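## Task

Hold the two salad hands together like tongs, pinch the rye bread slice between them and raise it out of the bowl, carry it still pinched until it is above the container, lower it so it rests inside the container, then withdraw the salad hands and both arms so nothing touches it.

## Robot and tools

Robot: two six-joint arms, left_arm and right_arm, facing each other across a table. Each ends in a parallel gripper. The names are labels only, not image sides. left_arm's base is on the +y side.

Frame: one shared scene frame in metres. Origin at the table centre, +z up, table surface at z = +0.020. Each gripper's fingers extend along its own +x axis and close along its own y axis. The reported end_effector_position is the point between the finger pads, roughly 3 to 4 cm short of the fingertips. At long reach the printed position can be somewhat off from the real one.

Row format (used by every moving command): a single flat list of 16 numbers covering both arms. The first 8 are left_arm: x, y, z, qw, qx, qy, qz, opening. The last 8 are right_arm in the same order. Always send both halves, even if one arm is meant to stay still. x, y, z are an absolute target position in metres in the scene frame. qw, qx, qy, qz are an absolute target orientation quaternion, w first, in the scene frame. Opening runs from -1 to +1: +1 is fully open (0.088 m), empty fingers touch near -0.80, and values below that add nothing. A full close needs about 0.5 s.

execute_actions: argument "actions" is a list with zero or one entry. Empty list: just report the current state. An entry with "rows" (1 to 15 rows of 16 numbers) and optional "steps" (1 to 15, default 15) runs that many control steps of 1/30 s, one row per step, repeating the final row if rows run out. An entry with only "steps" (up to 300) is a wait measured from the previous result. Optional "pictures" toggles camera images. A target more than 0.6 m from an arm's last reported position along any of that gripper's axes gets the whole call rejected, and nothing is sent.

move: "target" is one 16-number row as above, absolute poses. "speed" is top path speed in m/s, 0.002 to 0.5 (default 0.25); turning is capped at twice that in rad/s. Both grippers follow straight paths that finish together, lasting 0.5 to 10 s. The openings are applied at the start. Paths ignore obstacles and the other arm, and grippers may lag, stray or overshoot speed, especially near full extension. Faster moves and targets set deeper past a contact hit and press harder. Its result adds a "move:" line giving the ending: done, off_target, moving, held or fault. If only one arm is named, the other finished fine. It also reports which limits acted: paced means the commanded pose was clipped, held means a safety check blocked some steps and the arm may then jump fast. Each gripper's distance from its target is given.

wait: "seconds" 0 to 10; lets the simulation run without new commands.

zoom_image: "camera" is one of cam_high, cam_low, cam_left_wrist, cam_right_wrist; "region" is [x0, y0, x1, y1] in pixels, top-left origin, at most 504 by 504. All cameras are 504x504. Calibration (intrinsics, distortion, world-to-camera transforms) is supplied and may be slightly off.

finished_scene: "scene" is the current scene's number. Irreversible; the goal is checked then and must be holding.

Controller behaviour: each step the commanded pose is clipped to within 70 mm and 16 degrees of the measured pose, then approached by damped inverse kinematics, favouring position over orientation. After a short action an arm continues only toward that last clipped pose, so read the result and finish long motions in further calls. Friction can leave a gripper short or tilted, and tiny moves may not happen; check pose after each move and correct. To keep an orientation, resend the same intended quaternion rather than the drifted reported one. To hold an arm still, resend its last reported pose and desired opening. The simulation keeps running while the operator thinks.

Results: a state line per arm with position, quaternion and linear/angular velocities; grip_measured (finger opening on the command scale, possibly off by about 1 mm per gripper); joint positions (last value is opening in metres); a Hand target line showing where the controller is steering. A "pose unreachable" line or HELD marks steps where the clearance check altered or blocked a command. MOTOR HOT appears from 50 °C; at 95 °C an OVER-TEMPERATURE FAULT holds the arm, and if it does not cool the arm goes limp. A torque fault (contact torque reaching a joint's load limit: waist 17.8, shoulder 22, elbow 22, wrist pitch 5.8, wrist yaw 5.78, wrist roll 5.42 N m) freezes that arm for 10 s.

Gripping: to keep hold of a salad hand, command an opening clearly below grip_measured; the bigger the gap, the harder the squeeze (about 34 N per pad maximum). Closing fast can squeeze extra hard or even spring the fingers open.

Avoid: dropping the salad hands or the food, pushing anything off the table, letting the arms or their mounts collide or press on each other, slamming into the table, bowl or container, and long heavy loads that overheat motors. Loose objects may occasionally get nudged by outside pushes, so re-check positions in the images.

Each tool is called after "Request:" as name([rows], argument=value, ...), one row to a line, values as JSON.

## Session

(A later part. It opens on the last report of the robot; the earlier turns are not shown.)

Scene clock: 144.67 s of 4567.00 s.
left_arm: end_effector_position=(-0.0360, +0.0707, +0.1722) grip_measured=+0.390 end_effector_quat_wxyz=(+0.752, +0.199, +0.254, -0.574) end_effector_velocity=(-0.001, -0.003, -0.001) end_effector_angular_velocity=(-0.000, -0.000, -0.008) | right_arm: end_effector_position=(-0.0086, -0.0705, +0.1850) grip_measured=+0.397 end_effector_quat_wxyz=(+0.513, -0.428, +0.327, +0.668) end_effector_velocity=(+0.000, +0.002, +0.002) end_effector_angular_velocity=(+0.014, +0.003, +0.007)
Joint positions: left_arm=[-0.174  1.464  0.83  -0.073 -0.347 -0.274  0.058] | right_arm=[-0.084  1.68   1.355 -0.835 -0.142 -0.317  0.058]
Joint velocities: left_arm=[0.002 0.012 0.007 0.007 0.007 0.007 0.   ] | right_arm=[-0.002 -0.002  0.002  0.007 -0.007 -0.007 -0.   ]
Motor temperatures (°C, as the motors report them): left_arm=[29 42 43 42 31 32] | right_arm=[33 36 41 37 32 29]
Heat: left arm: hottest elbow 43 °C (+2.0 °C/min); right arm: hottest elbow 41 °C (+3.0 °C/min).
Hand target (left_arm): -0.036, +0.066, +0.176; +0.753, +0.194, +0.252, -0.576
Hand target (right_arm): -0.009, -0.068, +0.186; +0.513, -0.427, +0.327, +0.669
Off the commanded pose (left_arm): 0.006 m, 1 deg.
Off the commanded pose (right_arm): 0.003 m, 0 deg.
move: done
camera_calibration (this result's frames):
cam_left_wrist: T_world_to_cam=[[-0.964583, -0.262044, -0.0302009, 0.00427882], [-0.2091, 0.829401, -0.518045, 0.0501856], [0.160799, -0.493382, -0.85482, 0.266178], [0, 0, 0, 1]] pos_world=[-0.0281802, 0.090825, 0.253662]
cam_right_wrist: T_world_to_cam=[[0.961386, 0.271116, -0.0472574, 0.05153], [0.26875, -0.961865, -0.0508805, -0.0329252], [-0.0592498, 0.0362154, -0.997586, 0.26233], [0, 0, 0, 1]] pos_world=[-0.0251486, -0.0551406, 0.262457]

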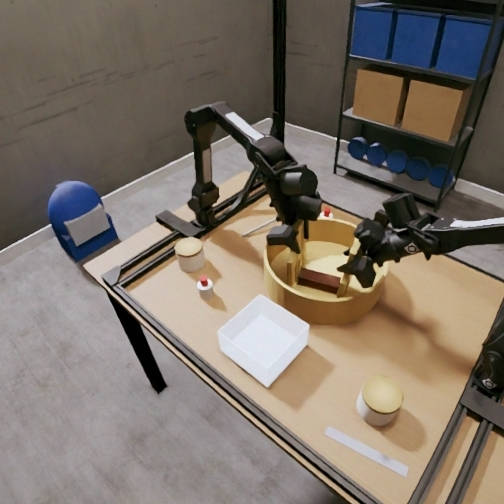

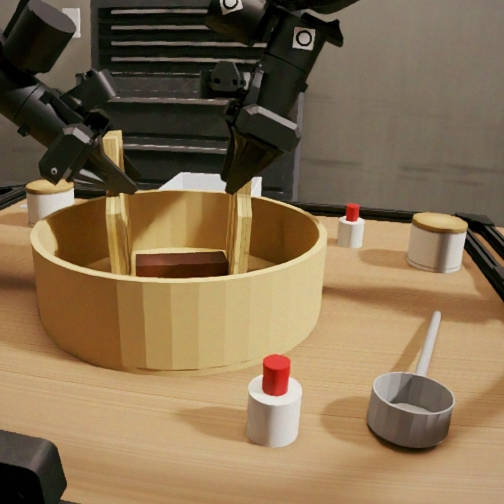

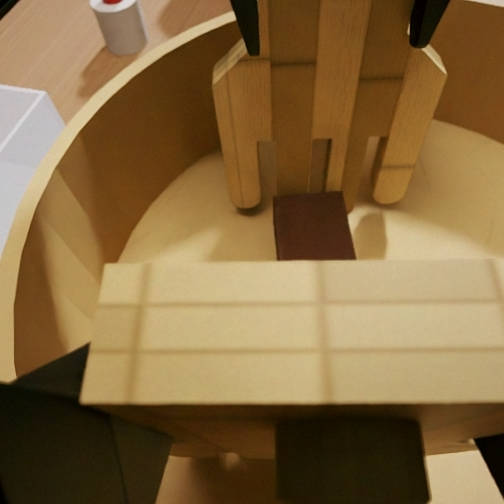

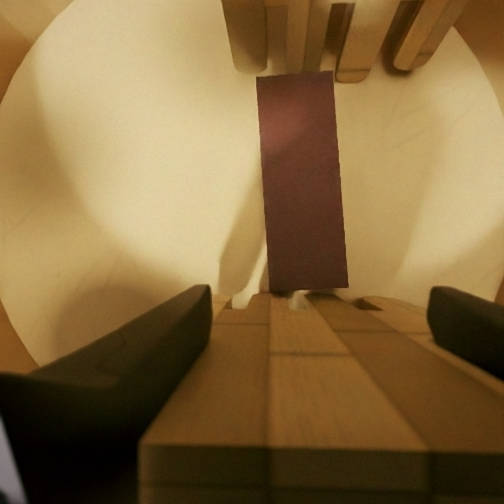

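Request:
move(target=[-0.051,0.088,0.177,0.761,0.173,0.226,-0.583,-1,-0.009,-0.070,0.185,0.513,-0.427,0.327,0.669,-1], speed=0.03)

Request:
move(target=[-0.046,0.068,0.178,0.761,0.173,0.226,-0.583,-1,-0.010,-0.064,0.187,0.513,-0.427,0.327,0.669,-1], speed=0.03)

Request:
move(target=[-0.045,0.064,0.21,0.761,0.173,0.226,-0.583,-1,-0.011,-0.060,0.216,0.513,-0.427,0.327,0.669,-1], speed=0.02)

Scene clock: 147.03 s of 4567.00 s.
left_arm: end_effector_position=(-0.0510, +0.0862, +0.1742) grip_measured=+0.390 end_effector_quat_wxyz=(+0.759, +0.179, +0.229, -0.583) end_effector_velocity=(+0.004, +0.006, -0.004) end_effector_angular_velocity=(+0.010, -0.020, +0.026) | right_arm: end_effector_position=(-0.0086, -0.0704, +0.1850) grip_measured=+0.397 end_effector_quat_wxyz=(+0.513, -0.428, +0.327, +0.668) end_effector_velocity=(-0.003, -0.002, -0.000) end_effector_angular_velocity=(-0.005, +0.018, +0.013)
Joint positions: left_arm=[-0.248  1.398  0.735  0.009 -0.417 -0.297  0.058] | right_arm=[-0.084  1.68   1.355 -0.835 -0.142 -0.317  0.058]
Joint velocities: left_arm=[-0.007 -0.007 -0.017 -0.007 -0.037 -0.007 -0.   ] | right_arm=[-0.002 -0.002 -0.002 -0.007 -0.022 -0.007 -0.   ]
Motor temperatures (°C, as the motors report them): left_arm=[29 42 43 42 31 32] | right_arm=[33 36 41 37 32 29]
Heat: left arm: hottest elbow 43 °C (+2.0 °C/min); right arm: hottest elbow 41 °C (+2.0 °C/min).
Hand target (left_arm): -0.051, +0.088, +0.177; +0.761, +0.173, +0.226, -0.583
Hand target (right_arm): -0.009, -0.070, +0.185; +0.513, -0.427, +0.327, +0.669
Off the commanded pose (left_arm): 0.003 m, 1 deg.
Off the commanded pose (right_arm): 0.001 m, 0 deg.
move: done
camera_calibration (this result's frames):
cam_left_wrist: T_world_to_cam=[[-0.965746, -0.258148, -0.0263585, -0.0071178], [-0.196658, 0.794388, -0.574695, 0.0487302], [0.169295, -0.549825, -0.817943, 0.276854], [0, 0, 0, 1]] pos_world=[-0.0441608, 0.111673, 0.254268]
cam_right_wrist: T_world_to_cam=[[0.961386, 0.271116, -0.0472574, 0.0514943], [0.26875, -0.961865, -0.0508805, -0.0328321], [-0.0592498, 0.0362154, -0.997586, 0.262316], [0, 0, 0, 1]] pos_world=[-0.0251401, -0.0550409, 0.262446]

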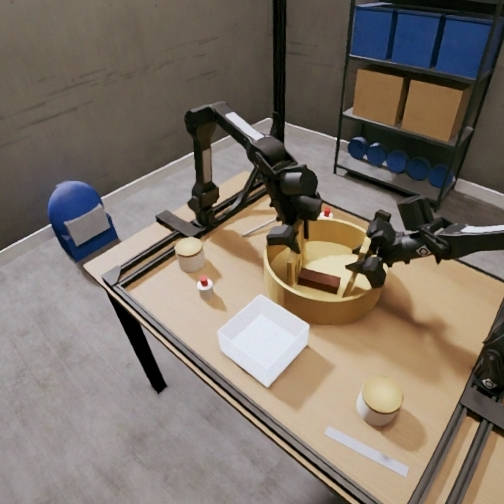

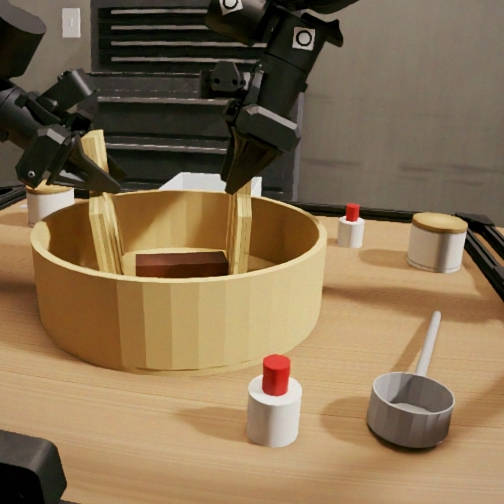

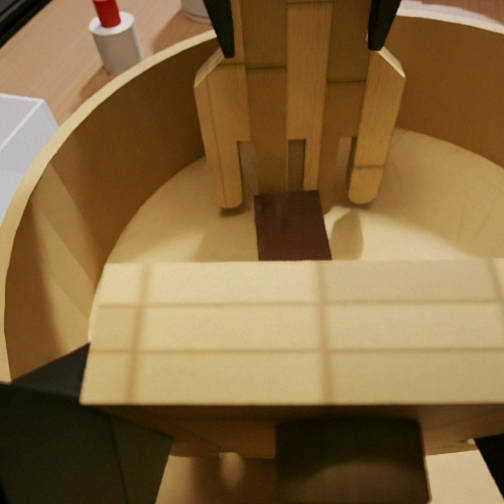

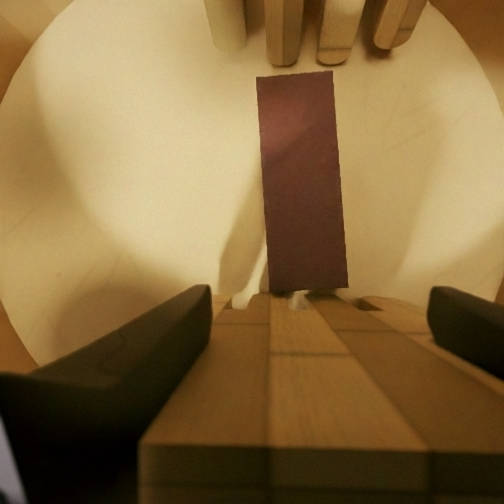

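Scene clock: 147.97 s of 4567.00 s.
left_arm: end_effector_position=(-0.0458, +0.0730, +0.1725) grip_measured=+0.390 end_effector_quat_wxyz=(+0.760, +0.180, +0.229, -0.580) end_effector_velocity=(-0.001, -0.004, +0.004) end_effector_angular_velocity=(-0.008, -0.019, -0.009) | right_arm: end_effector_position=(-0.0089, -0.0670, +0.1853) grip_measured=+0.397 end_effector_quat_wxyz=(+0.512, -0.428, +0.328, +0.668) end_effector_velocity=(-0.002, +0.002, +0.003) end_effector_angular_velocity=(+0.014, +0.003, +0.012)
Joint positions: left_arm=[-0.22   1.451  0.772  0.029 -0.402 -0.279  0.058] | right_arm=[-0.083  1.695  1.374 -0.842 -0.142 -0.316  0.058]
Joint velocities: left_arm=[-0.002  0.007  0.012  0.007 -0.007  0.022 -0.   ] | right_arm=[ 0.002 -0.002  0.002  0.007 -0.007 -0.007  0.   ]
Motor temperatures (°C, as the motors report them): left_arm=[29 42 43 42 31 32] | right_arm=[33 36 41 37 32 29]
Heat: left arm: hottest elbow 43 °C (+2.0 °C/min); right arm: hottest elbow 41 °C (+2.0 °C/min).
Hand target (left_arm): -0.046, +0.068, +0.178; +0.761, +0.173, +0.226, -0.583
Hand target (right_arm): -0.010, -0.064, +0.187; +0.513, -0.427, +0.327, +0.669
Off the commanded pose (left_arm): 0.007 m, 1 deg.
Off the commanded pose (right_arm): 0.004 m, 0 deg.
move: done
camera_calibration (this result's frames):
cam_left_wrist: T_world_to_cam=[[-0.964128, -0.263663, -0.0306534, -0.00430114], [-0.199033, 0.794497, -0.573725, 0.0590554], [0.175624, -0.547043, -0.818474, 0.267508], [0, 0, 0, 1]] pos_world=[-0.0393737, 0.098285, 0.252698]
cam_right_wrist: T_world_to_cam=[[0.961396, 0.270798, -0.0488562, 0.0511502], [0.268504, -0.962044, -0.0487472, -0.0298431], [-0.0602025, 0.0337473, -0.997616, 0.26232], [0, 0, 0, 1]] pos_world=[-0.0253703, -0.0514144, 0.262739]

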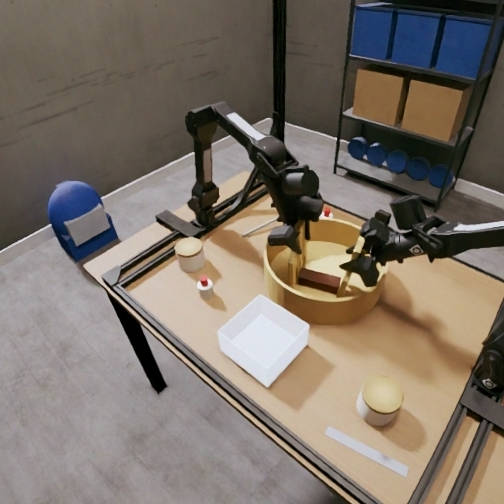

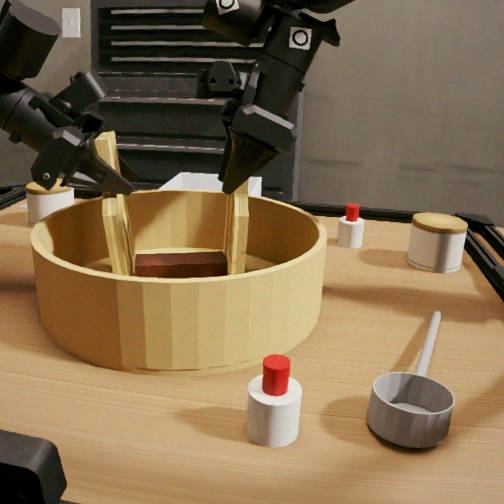

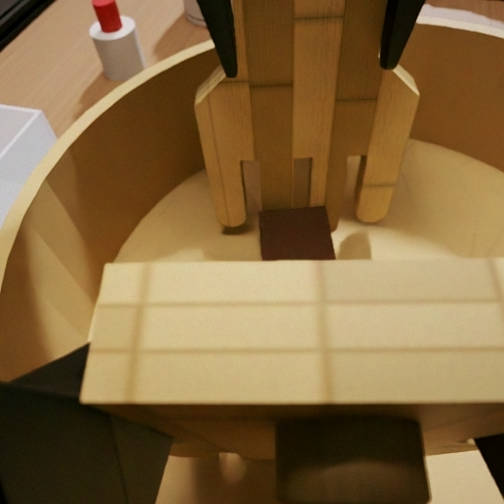

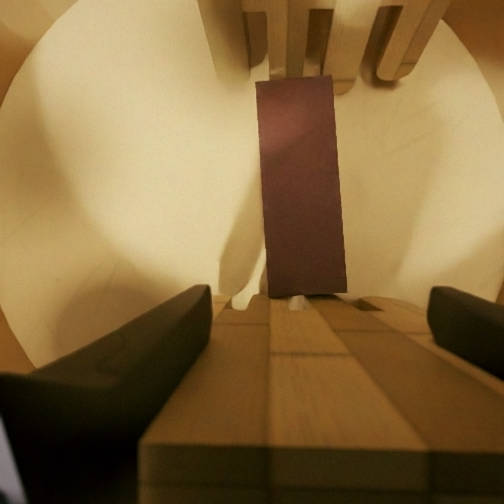

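Scene clock: 150.17 s of 4567.00 s.
left_arm: end_effector_position=(-0.0454, +0.0675, +0.1959) grip_measured=+0.390 end_effector_quat_wxyz=(+0.759, +0.189, +0.233, -0.578) end_effector_velocity=(-0.002, +0.000, +0.002) end_effector_angular_velocity=(+0.010, -0.003, -0.012) | right_arm: end_effector_position=(-0.0102, -0.0638, +0.2121) grip_measured=+0.397 end_effector_quat_wxyz=(+0.510, -0.430, +0.332, +0.667) end_effector_velocity=(+0.002, -0.003, -0.000) end_effector_angular_velocity=(-0.017, -0.008, +0.001)
Joint positions: left_arm=[-0.214  1.439  0.875 -0.105 -0.395 -0.275  0.058] | right_arm=[-0.079  1.71   1.5   -0.961 -0.142 -0.312  0.058]
Joint velocities: left_arm=[-0.002 -0.002  0.012 -0.022  0.007  0.007 -0.   ] | right_arm=[-0.002  0.002  0.007 -0.022  0.007 -0.007 -0.   ]
Motor temperatures (°C, as the motors report them): left_arm=[29 42 44 42 31 32] | right_arm=[33 36 41 36 32 29]
Heat: left arm: hottest elbow 44 °C (+3.0 °C/min); right arm: hottest elbow 41 °C (+2.0 °C/min).
Hand target (left_arm): -0.045, +0.064, +0.210; +0.761, +0.173, +0.226, -0.583
Hand target (right_arm): -0.011, -0.060, +0.216; +0.513, -0.427, +0.327, +0.669
Off the commanded pose (left_arm): 0.015 m, 2 deg.
Off the commanded pose (right_arm): 0.006 m, 1 deg.
move: off_target (left_arm)
camera_calibration (this result's frames):
cam_left_wrist: T_world_to_cam=[[-0.964449, -0.26127, -0.0396876, -0.00306346], [-0.195457, 0.806308, -0.558268, 0.0731787], [0.177859, -0.530664, -0.828711, 0.284577], [0, 0, 0, 1]] pos_world=[-0.039266, 0.0912101, 0.276564]
cam_right_wrist: T_world_to_cam=[[0.961192, 0.270699, -0.0532171, 0.0536874], [0.268736, -0.96233, -0.0412464, -0.0267019], [-0.0623778, 0.0253444, -0.997731, 0.288292], [0, 0, 0, 1]] pos_world=[-0.0264452, -0.0475357, 0.289393]

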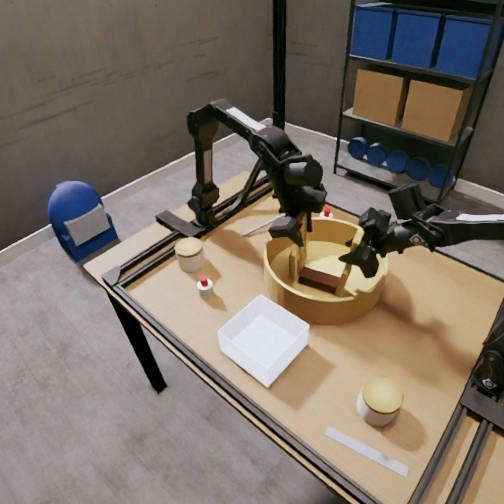

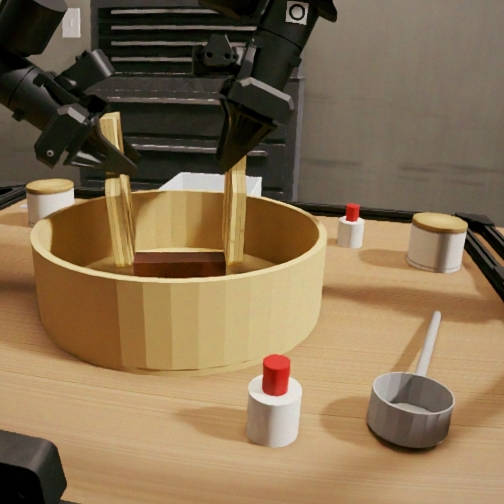

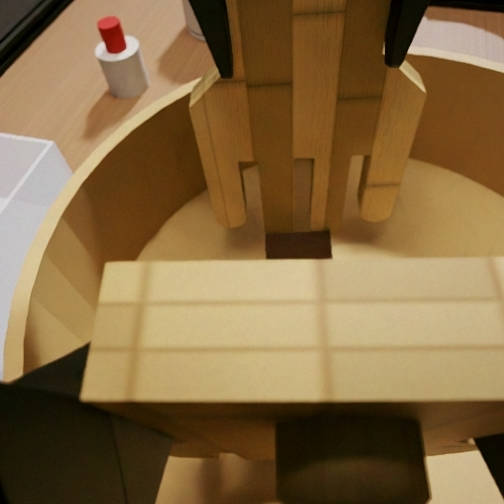

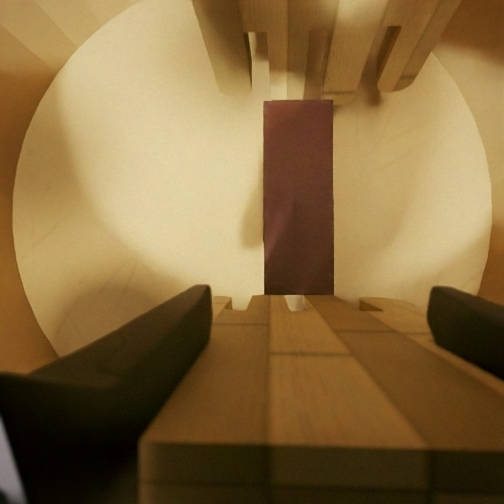

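Request:
move(target=[-0.057,0.09,0.195,0.766,0.157,0.205,-0.587,-1,-0.007,-0.085,0.205,0.526,-0.397,0.304,0.687,-1], speed=0.05)

Request:
move(target=[-0.057,0.09,0.170,0.766,0.157,0.205,-0.587,-1,-0.007,-0.085,0.181,0.526,-0.397,0.304,0.687,-1], speed=0.04)

Request:
move(target=[-0.052,0.070,0.176,0.766,0.157,0.205,-0.587,-1,-0.011,-0.069,0.184,0.526,-0.397,0.304,0.687,-1], speed=0.03)

Request:
move(target=[-0.051,0.066,0.215,0.771,0.142,0.185,-0.591,-1,-0.012,-0.065,0.222,0.534,-0.378,0.290,0.697,-1], speed=0.03)

Scene clock: 152.27 s of 4567.00 s.
left_arm: end_effector_position=(-0.0571, +0.0881, +0.1923) grip_measured=+0.390 end_effector_quat_wxyz=(+0.764, +0.163, +0.208, -0.588) end_effector_velocity=(-0.001, +0.002, +0.002) end_effector_angular_velocity=(-0.022, -0.001, +0.010) | right_arm: end_effector_position=(-0.0074, -0.0838, +0.2026) grip_measured=+0.397 end_effector_quat_wxyz=(+0.525, -0.401, +0.309, +0.685) end_effector_velocity=(-0.001, -0.004, -0.001) end_effector_angular_velocity=(+0.006, -0.004, +0.020)
Joint positions: left_arm=[-0.281  1.358  0.741  0.011 -0.46  -0.293  0.058] | right_arm=[-0.105  1.575  1.285 -0.8   -0.177 -0.322  0.058]
Joint velocities: left_arm=[-0.012 -0.012 -0.017  0.022 -0.022 -0.007 -0.   ] | right_arm=[-0.002 -0.017 -0.022  0.007 -0.007 -0.022 -0.   ]
Motor temperatures (°C, as the motors report them): left_arm=[29 42 44 43 31 32] | right_arm=[33 36 41 36 32 29]
Heat: left arm: hottest elbow 44 °C (+3.0 °C/min); right arm: hottest elbow 41 °C (+2.0 °C/min).
Hand target (left_arm): -0.057, +0.090, +0.195; +0.767, +0.158, +0.205, -0.588
Hand target (right_arm): -0.007, -0.085, +0.205; +0.527, -0.397, +0.305, +0.687
Off the commanded pose (left_arm): 0.003 m, 1 deg.
Off the commanded pose (right_arm): 0.003 m, 1 deg.
move: done
camera_calibration (this result's frames):
cam_left_wrist: T_world_to_cam=[[-0.965528, -0.258871, -0.0272447, -0.0117822], [-0.187241, 0.763421, -0.618166, 0.0681224], [0.180825, -0.591755, -0.785575, 0.291852], [0, 0, 0, 1]] pos_world=[-0.0513947, 0.117649, 0.271062]
cam_right_wrist: T_world_to_cam=[[0.960443, 0.274, -0.0497291, 0.0555074], [0.265977, -0.95549, -0.127651, -0.0290941], [-0.0824919, 0.109374, -0.990572, 0.285], [0, 0, 0, 1]] pos_world=[-0.0220632, -0.0741798, 0.281359]

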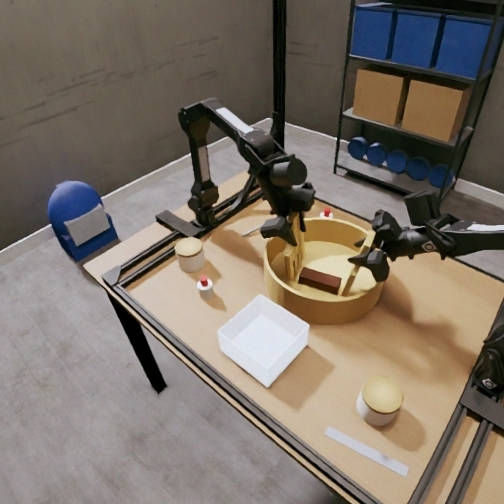

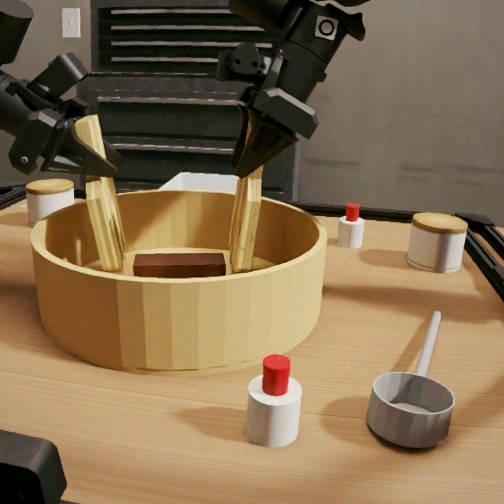

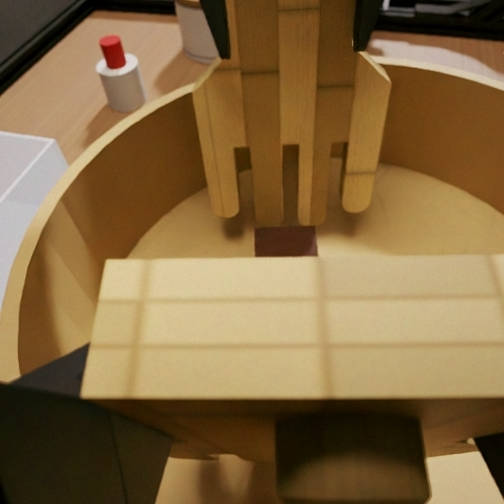

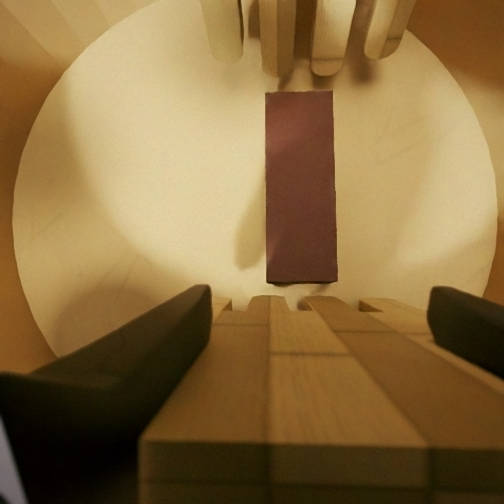

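Scene clock: 153.17 s of 4567.00 s.
left_arm: end_effector_position=(-0.0571, +0.0891, +0.1732) grip_measured=+0.390 end_effector_quat_wxyz=(+0.765, +0.156, +0.205, -0.590) end_effector_velocity=(+0.001, +0.002, -0.001) end_effector_angular_velocity=(+0.004, +0.000, +0.007) | right_arm: end_effector_position=(-0.0075, -0.0831, +0.1835) grip_measured=+0.397 end_effector_quat_wxyz=(+0.527, -0.397, +0.303, +0.687) end_effector_velocity=(-0.004, -0.000, -0.001) end_effector_angular_velocity=(+0.002, +0.010, +0.004)
Joint positions: left_arm=[-0.282  1.388  0.668  0.13  -0.461 -0.294  0.058] | right_arm=[-0.105  1.575  1.203 -0.703 -0.179 -0.323  0.058]
Joint velocities: left_arm=[-0.002 -0.002 -0.002 -0.007 -0.007 -0.007  0.   ] | right_arm=[ 0.007 -0.002 -0.007  0.007 -0.007  0.007 -0.   ]
Motor temperatures (°C, as the motors report them): left_arm=[29 42 44 43 31 32] | right_arm=[33 36 41 36 32 29]
Heat: left arm: hottest elbow 44 °C (+3.0 °C/min); right arm: hottest elbow 41 °C (+2.0 °C/min).
Hand target (left_arm): -0.057, +0.090, +0.170; +0.767, +0.157, +0.205, -0.588
Hand target (right_arm): -0.007, -0.085, +0.181; +0.526, -0.397, +0.304, +0.687
Off the commanded pose (left_arm): 0.003 m, 0 deg.
Off the commanded pose (right_arm): 0.003 m, 0 deg.
move: done
camera_calibration (this result's frames):
cam_left_wrist: T_world_to_cam=[[-0.965586, -0.259428, -0.0184573, -0.0134756], [-0.190302, 0.753107, -0.629773, 0.0582591], [0.177281, -0.604588, -0.77656, 0.276831], [0, 0, 0, 1]] pos_world=[-0.0510019, 0.119998, 0.251417]
cam_right_wrist: T_world_to_cam=[[0.96009, 0.276019, -0.0451801, 0.0538494], [0.267366, -0.95315, -0.141493, -0.0280897], [-0.0821181, 0.123766, -0.988908, 0.266893], [0, 0, 0, 1]] pos_world=[-0.0222733, -0.0746694, 0.262391]

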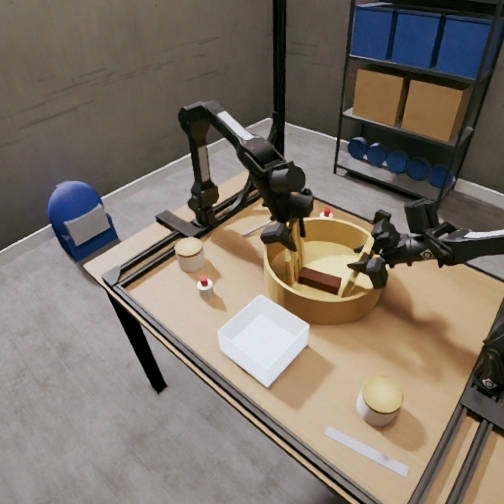

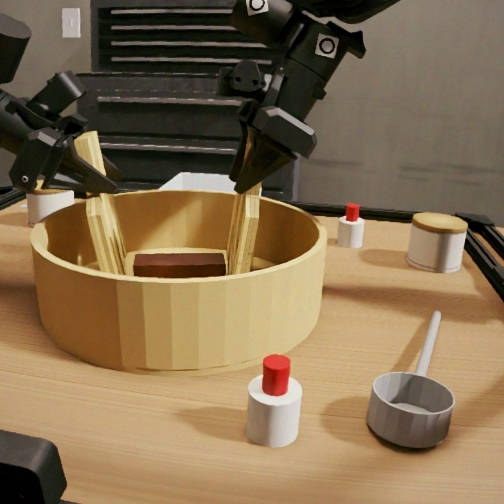

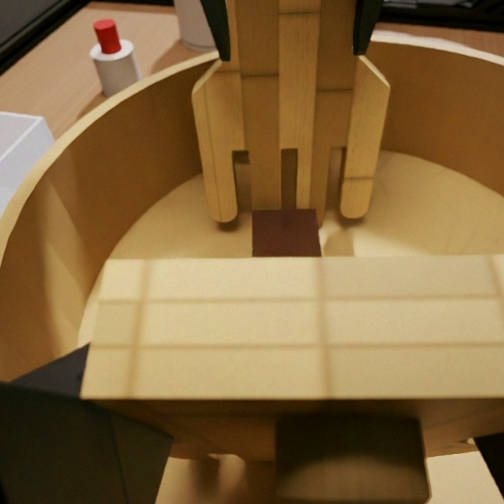

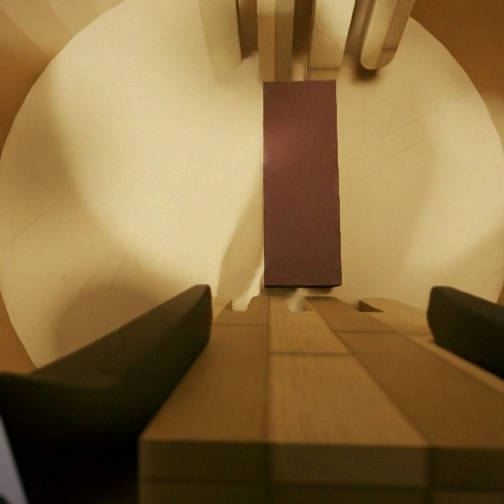

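Scene clock: 154.13 s of 4567.00 s.
left_arm: end_effector_position=(-0.0521, +0.0751, +0.1712) grip_measured=+0.390 end_effector_quat_wxyz=(+0.766, +0.163, +0.208, -0.586) end_effector_velocity=(+0.004, -0.001, -0.000) end_effector_angular_velocity=(+0.002, -0.008, +0.024) | right_arm: end_effector_position=(-0.0094, -0.0733, +0.1842) grip_measured=+0.397 end_effector_quat_wxyz=(+0.527, -0.398, +0.306, +0.686) end_effector_velocity=(-0.002, +0.001, -0.000) end_effector_angular_velocity=(-0.006, +0.023, +0.002)
Joint positions: left_arm=[-0.252  1.447  0.717  0.131 -0.442 -0.276  0.058] | right_arm=[-0.096  1.613  1.246 -0.712 -0.175 -0.313  0.058]
Joint velocities: left_arm=[ 0.002  0.007  0.007 -0.007 -0.022 -0.007 -0.   ] | right_arm=[-0.002  0.007  0.007 -0.007 -0.022  0.007 -0.   ]
Motor temperatures (°C, as the motors report them): left_arm=[29 42 44 43 31 32] | right_arm=[33 36 41 36 32 29]
Heat: left arm: hottest elbow 44 °C (+2.0 °C/min); right arm: hottest elbow 41 °C (+2.0 °C/min).
Hand target (left_arm): -0.052, +0.070, +0.176; +0.767, +0.157, +0.205, -0.588
Hand target (right_arm): -0.011, -0.069, +0.184; +0.526, -0.397, +0.304, +0.688
Off the commanded pose (left_arm): 0.007 m, 1 deg.
Off the commanded pose (right_arm): 0.005 m, 0 deg.
move: done
camera_calibration (this result's frames):
cam_left_wrist: T_world_to_cam=[[-0.964133, -0.263809, -0.0291958, -0.0101229], [-0.189665, 0.761725, -0.619518, 0.0661387], [0.185673, -0.59176, -0.78444, 0.266802], [0, 0, 0, 1]] pos_world=[-0.0467536, 0.104833, 0.249969]
cam_right_wrist: T_world_to_cam=[[0.9605, 0.274107, -0.0480083, 0.0533553], [0.265464, -0.954279, -0.137407, -0.0189956], [-0.0834776, 0.119235, -0.989351, 0.265945], [0, 0, 0, 1]] pos_world=[-0.0240047, -0.0644622, 0.263065]

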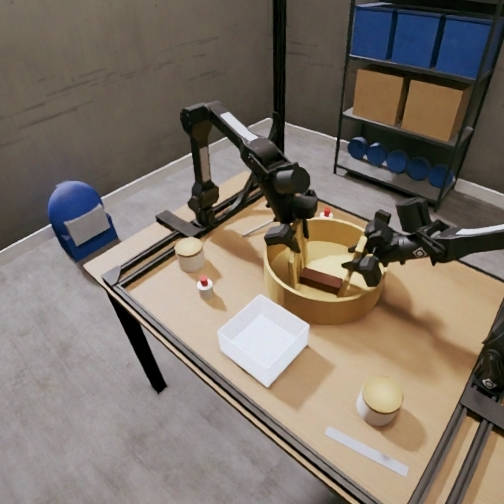

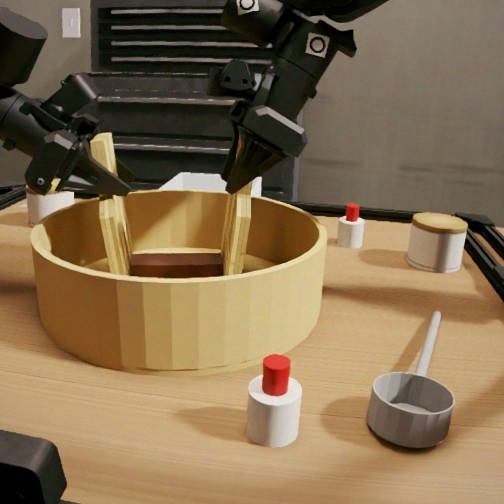

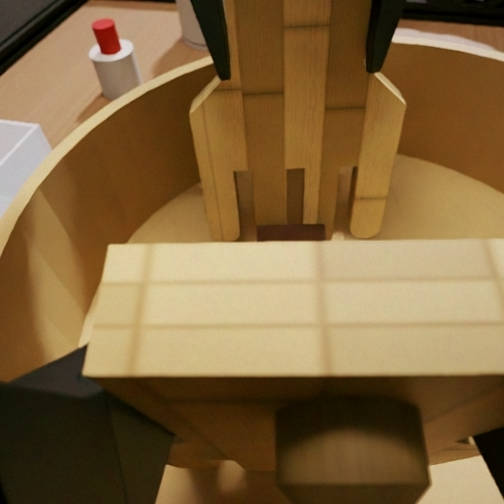

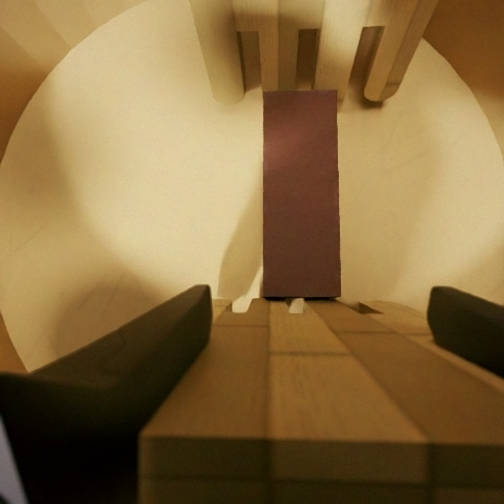

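Scene clock: 155.97 s of 4567.00 s.
left_arm: end_effector_position=(-0.0525, +0.0698, +0.1991) grip_measured=+0.389 end_effector_quat_wxyz=(+0.766, +0.161, +0.195, -0.591) end_effector_velocity=(+0.000, +0.001, -0.001) end_effector_angular_velocity=(+0.014, -0.002, +0.007) | right_arm: end_effector_position=(-0.0108, -0.0691, +0.2089) grip_measured=+0.397 end_effector_quat_wxyz=(+0.528, -0.389, +0.304, +0.691) end_effector_velocity=(-0.002, -0.000, +0.003) end_effector_angular_velocity=(+0.006, -0.005, +0.025)
Joint positions: left_arm=[-0.25   1.412  0.79   0.051 -0.442 -0.249  0.058] | right_arm=[-0.096  1.612  1.336 -0.788 -0.187 -0.305  0.058]
Joint velocities: left_arm=[-0.002  0.002  0.007 -0.022 -0.007 -0.007  0.   ] | right_arm=[ 0.002 -0.002  0.007 -0.007 -0.007 -0.022 -0.   ]
Motor temperatures (°C, as the motors report them): left_arm=[29 42 44 43 31 32] | right_arm=[33 37 41 36 32 29]
Heat: left arm: hottest elbow 44 °C (+2.0 °C/min); right arm: hottest elbow 41 °C (+2.0 °C/min).
Hand target (left_arm): -0.051, +0.066, +0.215; +0.772, +0.142, +0.185, -0.592
Hand target (right_arm): -0.012, -0.065, +0.222; +0.535, -0.378, +0.290, +0.698
Off the commanded pose (left_arm): 0.016 m, 3 deg.
Off the commanded pose (right_arm): 0.014 m, 2 deg.
move: off_target (left_arm, right_arm)
camera_calibration (this result's frames):
cam_left_wrist: T_world_to_cam=[[-0.966368, -0.254156, -0.039218, -0.00988547], [-0.171621, 0.750947, -0.637672, 0.0926341], [0.191519, -0.609495, -0.769309, 0.284112], [0, 0, 0, 1]] pos_world=[-0.0480677, 0.101089, 0.277252]
cam_right_wrist: T_world_to_cam=[[0.960104, 0.273831, -0.0567237, 0.0565411], [0.262518, -0.952462, -0.154595, -0.00755064], [-0.0963601, 0.133536, -0.986348, 0.28991], [0, 0, 0, 1]] pos_world=[-0.0243674, -0.0613879, 0.287992]

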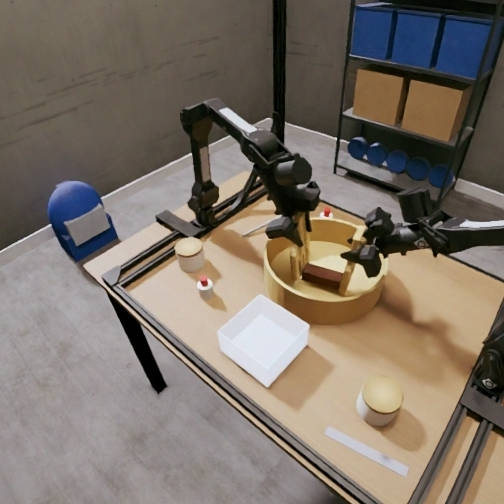

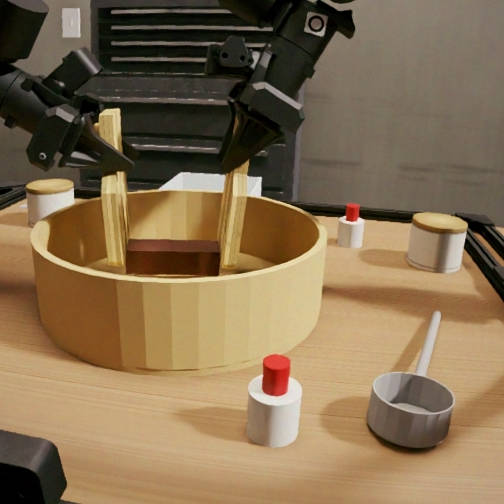

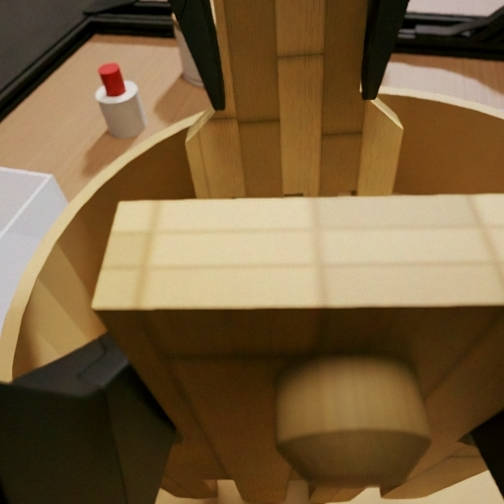

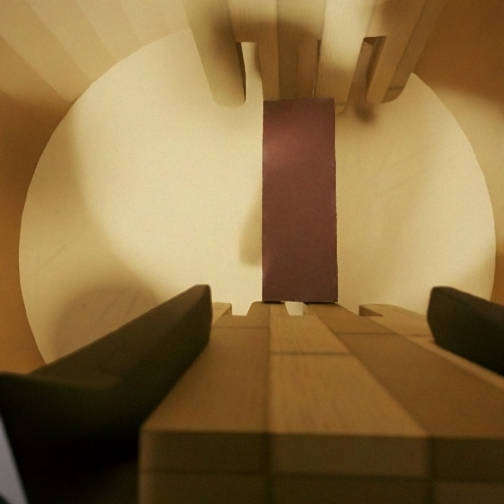

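Request:
execute_actions([
  {"rows":[[-0.051,0.066,0.22,0.773,0.137,0.179,-0.592,-1,-0.012,-0.065,0.23,0.534,-0.378,0.290,0.697,-1]],"steps":10},
], pictures=false)

Request:
execute_actions([
  {"rows":[[-0.051,0.066,0.232,0.775,0.131,0.172,-0.593,-1,-0.012,-0.065,0.242,0.534,-0.378,0.290,0.697,-1]],"steps":10},
])

Scene clock: 156.67 s of 4567.00 s.
left_arm: end_effector_position=(-0.0518, +0.0699, +0.2036) grip_measured=+0.389 end_effector_quat_wxyz=(+0.768, +0.157, +0.190, -0.591) end_effector_velocity=(-0.002, +0.002, -0.002) end_effector_angular_velocity=(+0.016, +0.006, -0.005) | right_arm: end_effector_position=(-0.0109, -0.0684, +0.2184) grip_measured=+0.397 end_effector_quat_wxyz=(+0.529, -0.387, +0.302, +0.692) end_effector_velocity=(-0.002, -0.001, +0.005) end_effector_angular_velocity=(-0.001, +0.003, +0.012)
Joint positions: left_arm=[-0.25   1.403  0.791  0.053 -0.446 -0.246  0.058] | right_arm=[-0.096  1.609  1.368 -0.816 -0.188 -0.304  0.058]
Joint velocities: left_arm=[-0.002 -0.002  0.002 -0.022  0.007 -0.007 -0.   ] | right_arm=[ 0.002 -0.002  0.017 -0.022 -0.007 -0.007 -0.   ]
Motor temperatures (°C, as the motors report them): left_arm=[29 42 44 43 31 32] | right_arm=[33 37 41 36 32 29]
Heat: left arm: hottest elbow 44 °C (+2.0 °C/min); right arm: hottest elbow 41 °C (+2.0 °C/min).
Hand target (left_arm): -0.051, +0.066, +0.220; +0.773, +0.137, +0.179, -0.592
Hand target (right_arm): -0.012, -0.065, +0.230; +0.535, -0.378, +0.290, +0.698
Off the commanded pose (left_arm): 0.017 m, 3 deg.
Off the commanded pose (right_arm): 0.012 m, 2 deg.
Steps of this call (steps 1 to 11: nothing new was sent; steps 12 to 21: all 10 steps of this action). Readings (end_effector_position):
12: left_arm (-0.0523, +0.0696, +0.2001) | right_arm (-0.0109, -0.0687, +0.2107)
13: left_arm (-0.0523, +0.0696, +0.2009) | right_arm (-0.0109, -0.0686, +0.2122)
15: left_arm (-0.0521, +0.0697, +0.2023) | right_arm (-0.0109, -0.0689, +0.2149)
19: left_arm (-0.0518, +0.0699, +0.2035) | right_arm (-0.0109, -0.0685, +0.2179)
21: the state above

Scene clock: 157.00 s of 4567.00 s.
left_arm: end_effector_position=(-0.0513, +0.0687, +0.2171) grip_measured=+0.389 end_effector_quat_wxyz=(+0.771, +0.147, +0.182, -0.592) end_effector_velocity=(+0.001, +0.002, -0.003) end_effector_angular_velocity=(+0.022, -0.015, +0.001) | right_arm: end_effector_position=(-0.0109, -0.0687, +0.2309) grip_measured=+0.397 end_effector_quat_wxyz=(+0.530, -0.387, +0.302, +0.692) end_effector_velocity=(+0.004, +0.001, +0.010) end_effector_angular_velocity=(+0.015, -0.018, +0.008)
Joint positions: left_arm=[-0.25   1.384  0.811  0.042 -0.453 -0.239  0.058] | right_arm=[-0.096  1.608  1.415 -0.863 -0.188 -0.304  0.058]
Joint velocities: left_arm=[-0.002  0.002  0.002 -0.022 -0.007  0.007 -0.   ] | right_arm=[-0.007 -0.002  0.032 -0.022  0.007 -0.022  0.   ]
Motor temperatures (°C, as the motors report them): left_arm=[29 42 44 43 31 32] | right_arm=[33 37 41 36 32 29]
Heat: left arm: hottest elbow 44 °C (+2.0 °C/min); right arm: hottest elbow 41 °C (+2.0 °C/min).
Hand target (left_arm): -0.051, +0.066, +0.232; +0.775, +0.131, +0.172, -0.593
Hand target (right_arm): -0.012, -0.065, +0.242; +0.534, -0.378, +0.291, +0.698
Off the commanded pose (left_arm): 0.015 m, 2 deg.
Off the commanded pose (right_arm): 0.012 m, 2 deg.
Steps of this call (steps 1 to 10: all 10 steps of this action). Readings (end_effector_position):
1: left_arm (-0.0516, +0.0695, +0.2055) | right_arm (-0.0109, -0.0686, +0.2202)
2: left_arm (-0.0515, +0.0693, +0.2070) | right_arm (-0.0109, -0.0689, +0.2223)
4: left_arm (-0.0514, +0.0692, +0.2115) | right_arm (-0.0110, -0.0695, +0.2259)
8: left_arm (-0.0513, +0.0688, +0.2166) | right_arm (-0.0109, -0.0687, +0.2303)
10: the state above
camera_calibration (this result's frames):
cam_left_wrist: T_world_to_cam=[[-0.965041, -0.259983, -0.0332388, -0.00910247], [-0.172261, 0.724721, -0.667162, 0.11341], [0.197539, -0.638113, -0.744171, 0.29385], [0, 0, 0, 1]] pos_world=[-0.0472951, 0.102953, 0.294035]
cam_right_wrist: T_world_to_cam=[[0.960167, 0.274024, -0.054677, 0.0572773], [0.262213, -0.951218, -0.162569, -0.00178389], [-0.0965576, 0.141756, -0.985181, 0.311845], [0, 0, 0, 1]] pos_world=[-0.024417, -0.0615983, 0.310066]

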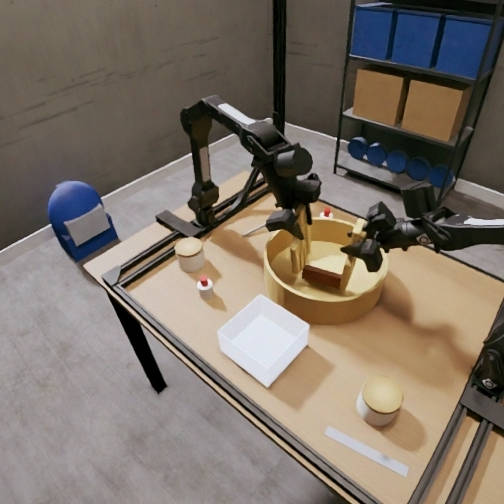

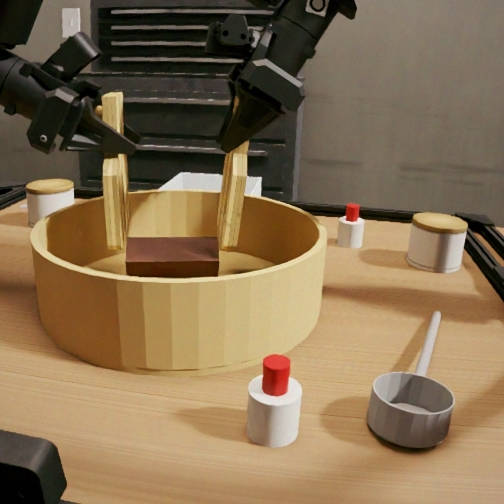

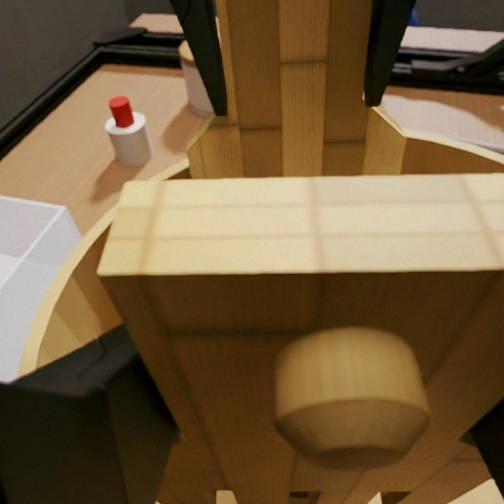

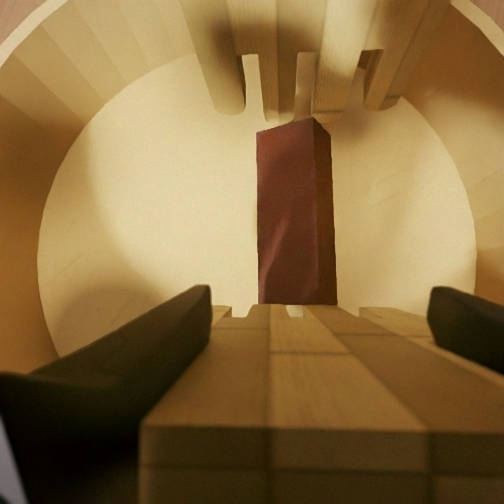

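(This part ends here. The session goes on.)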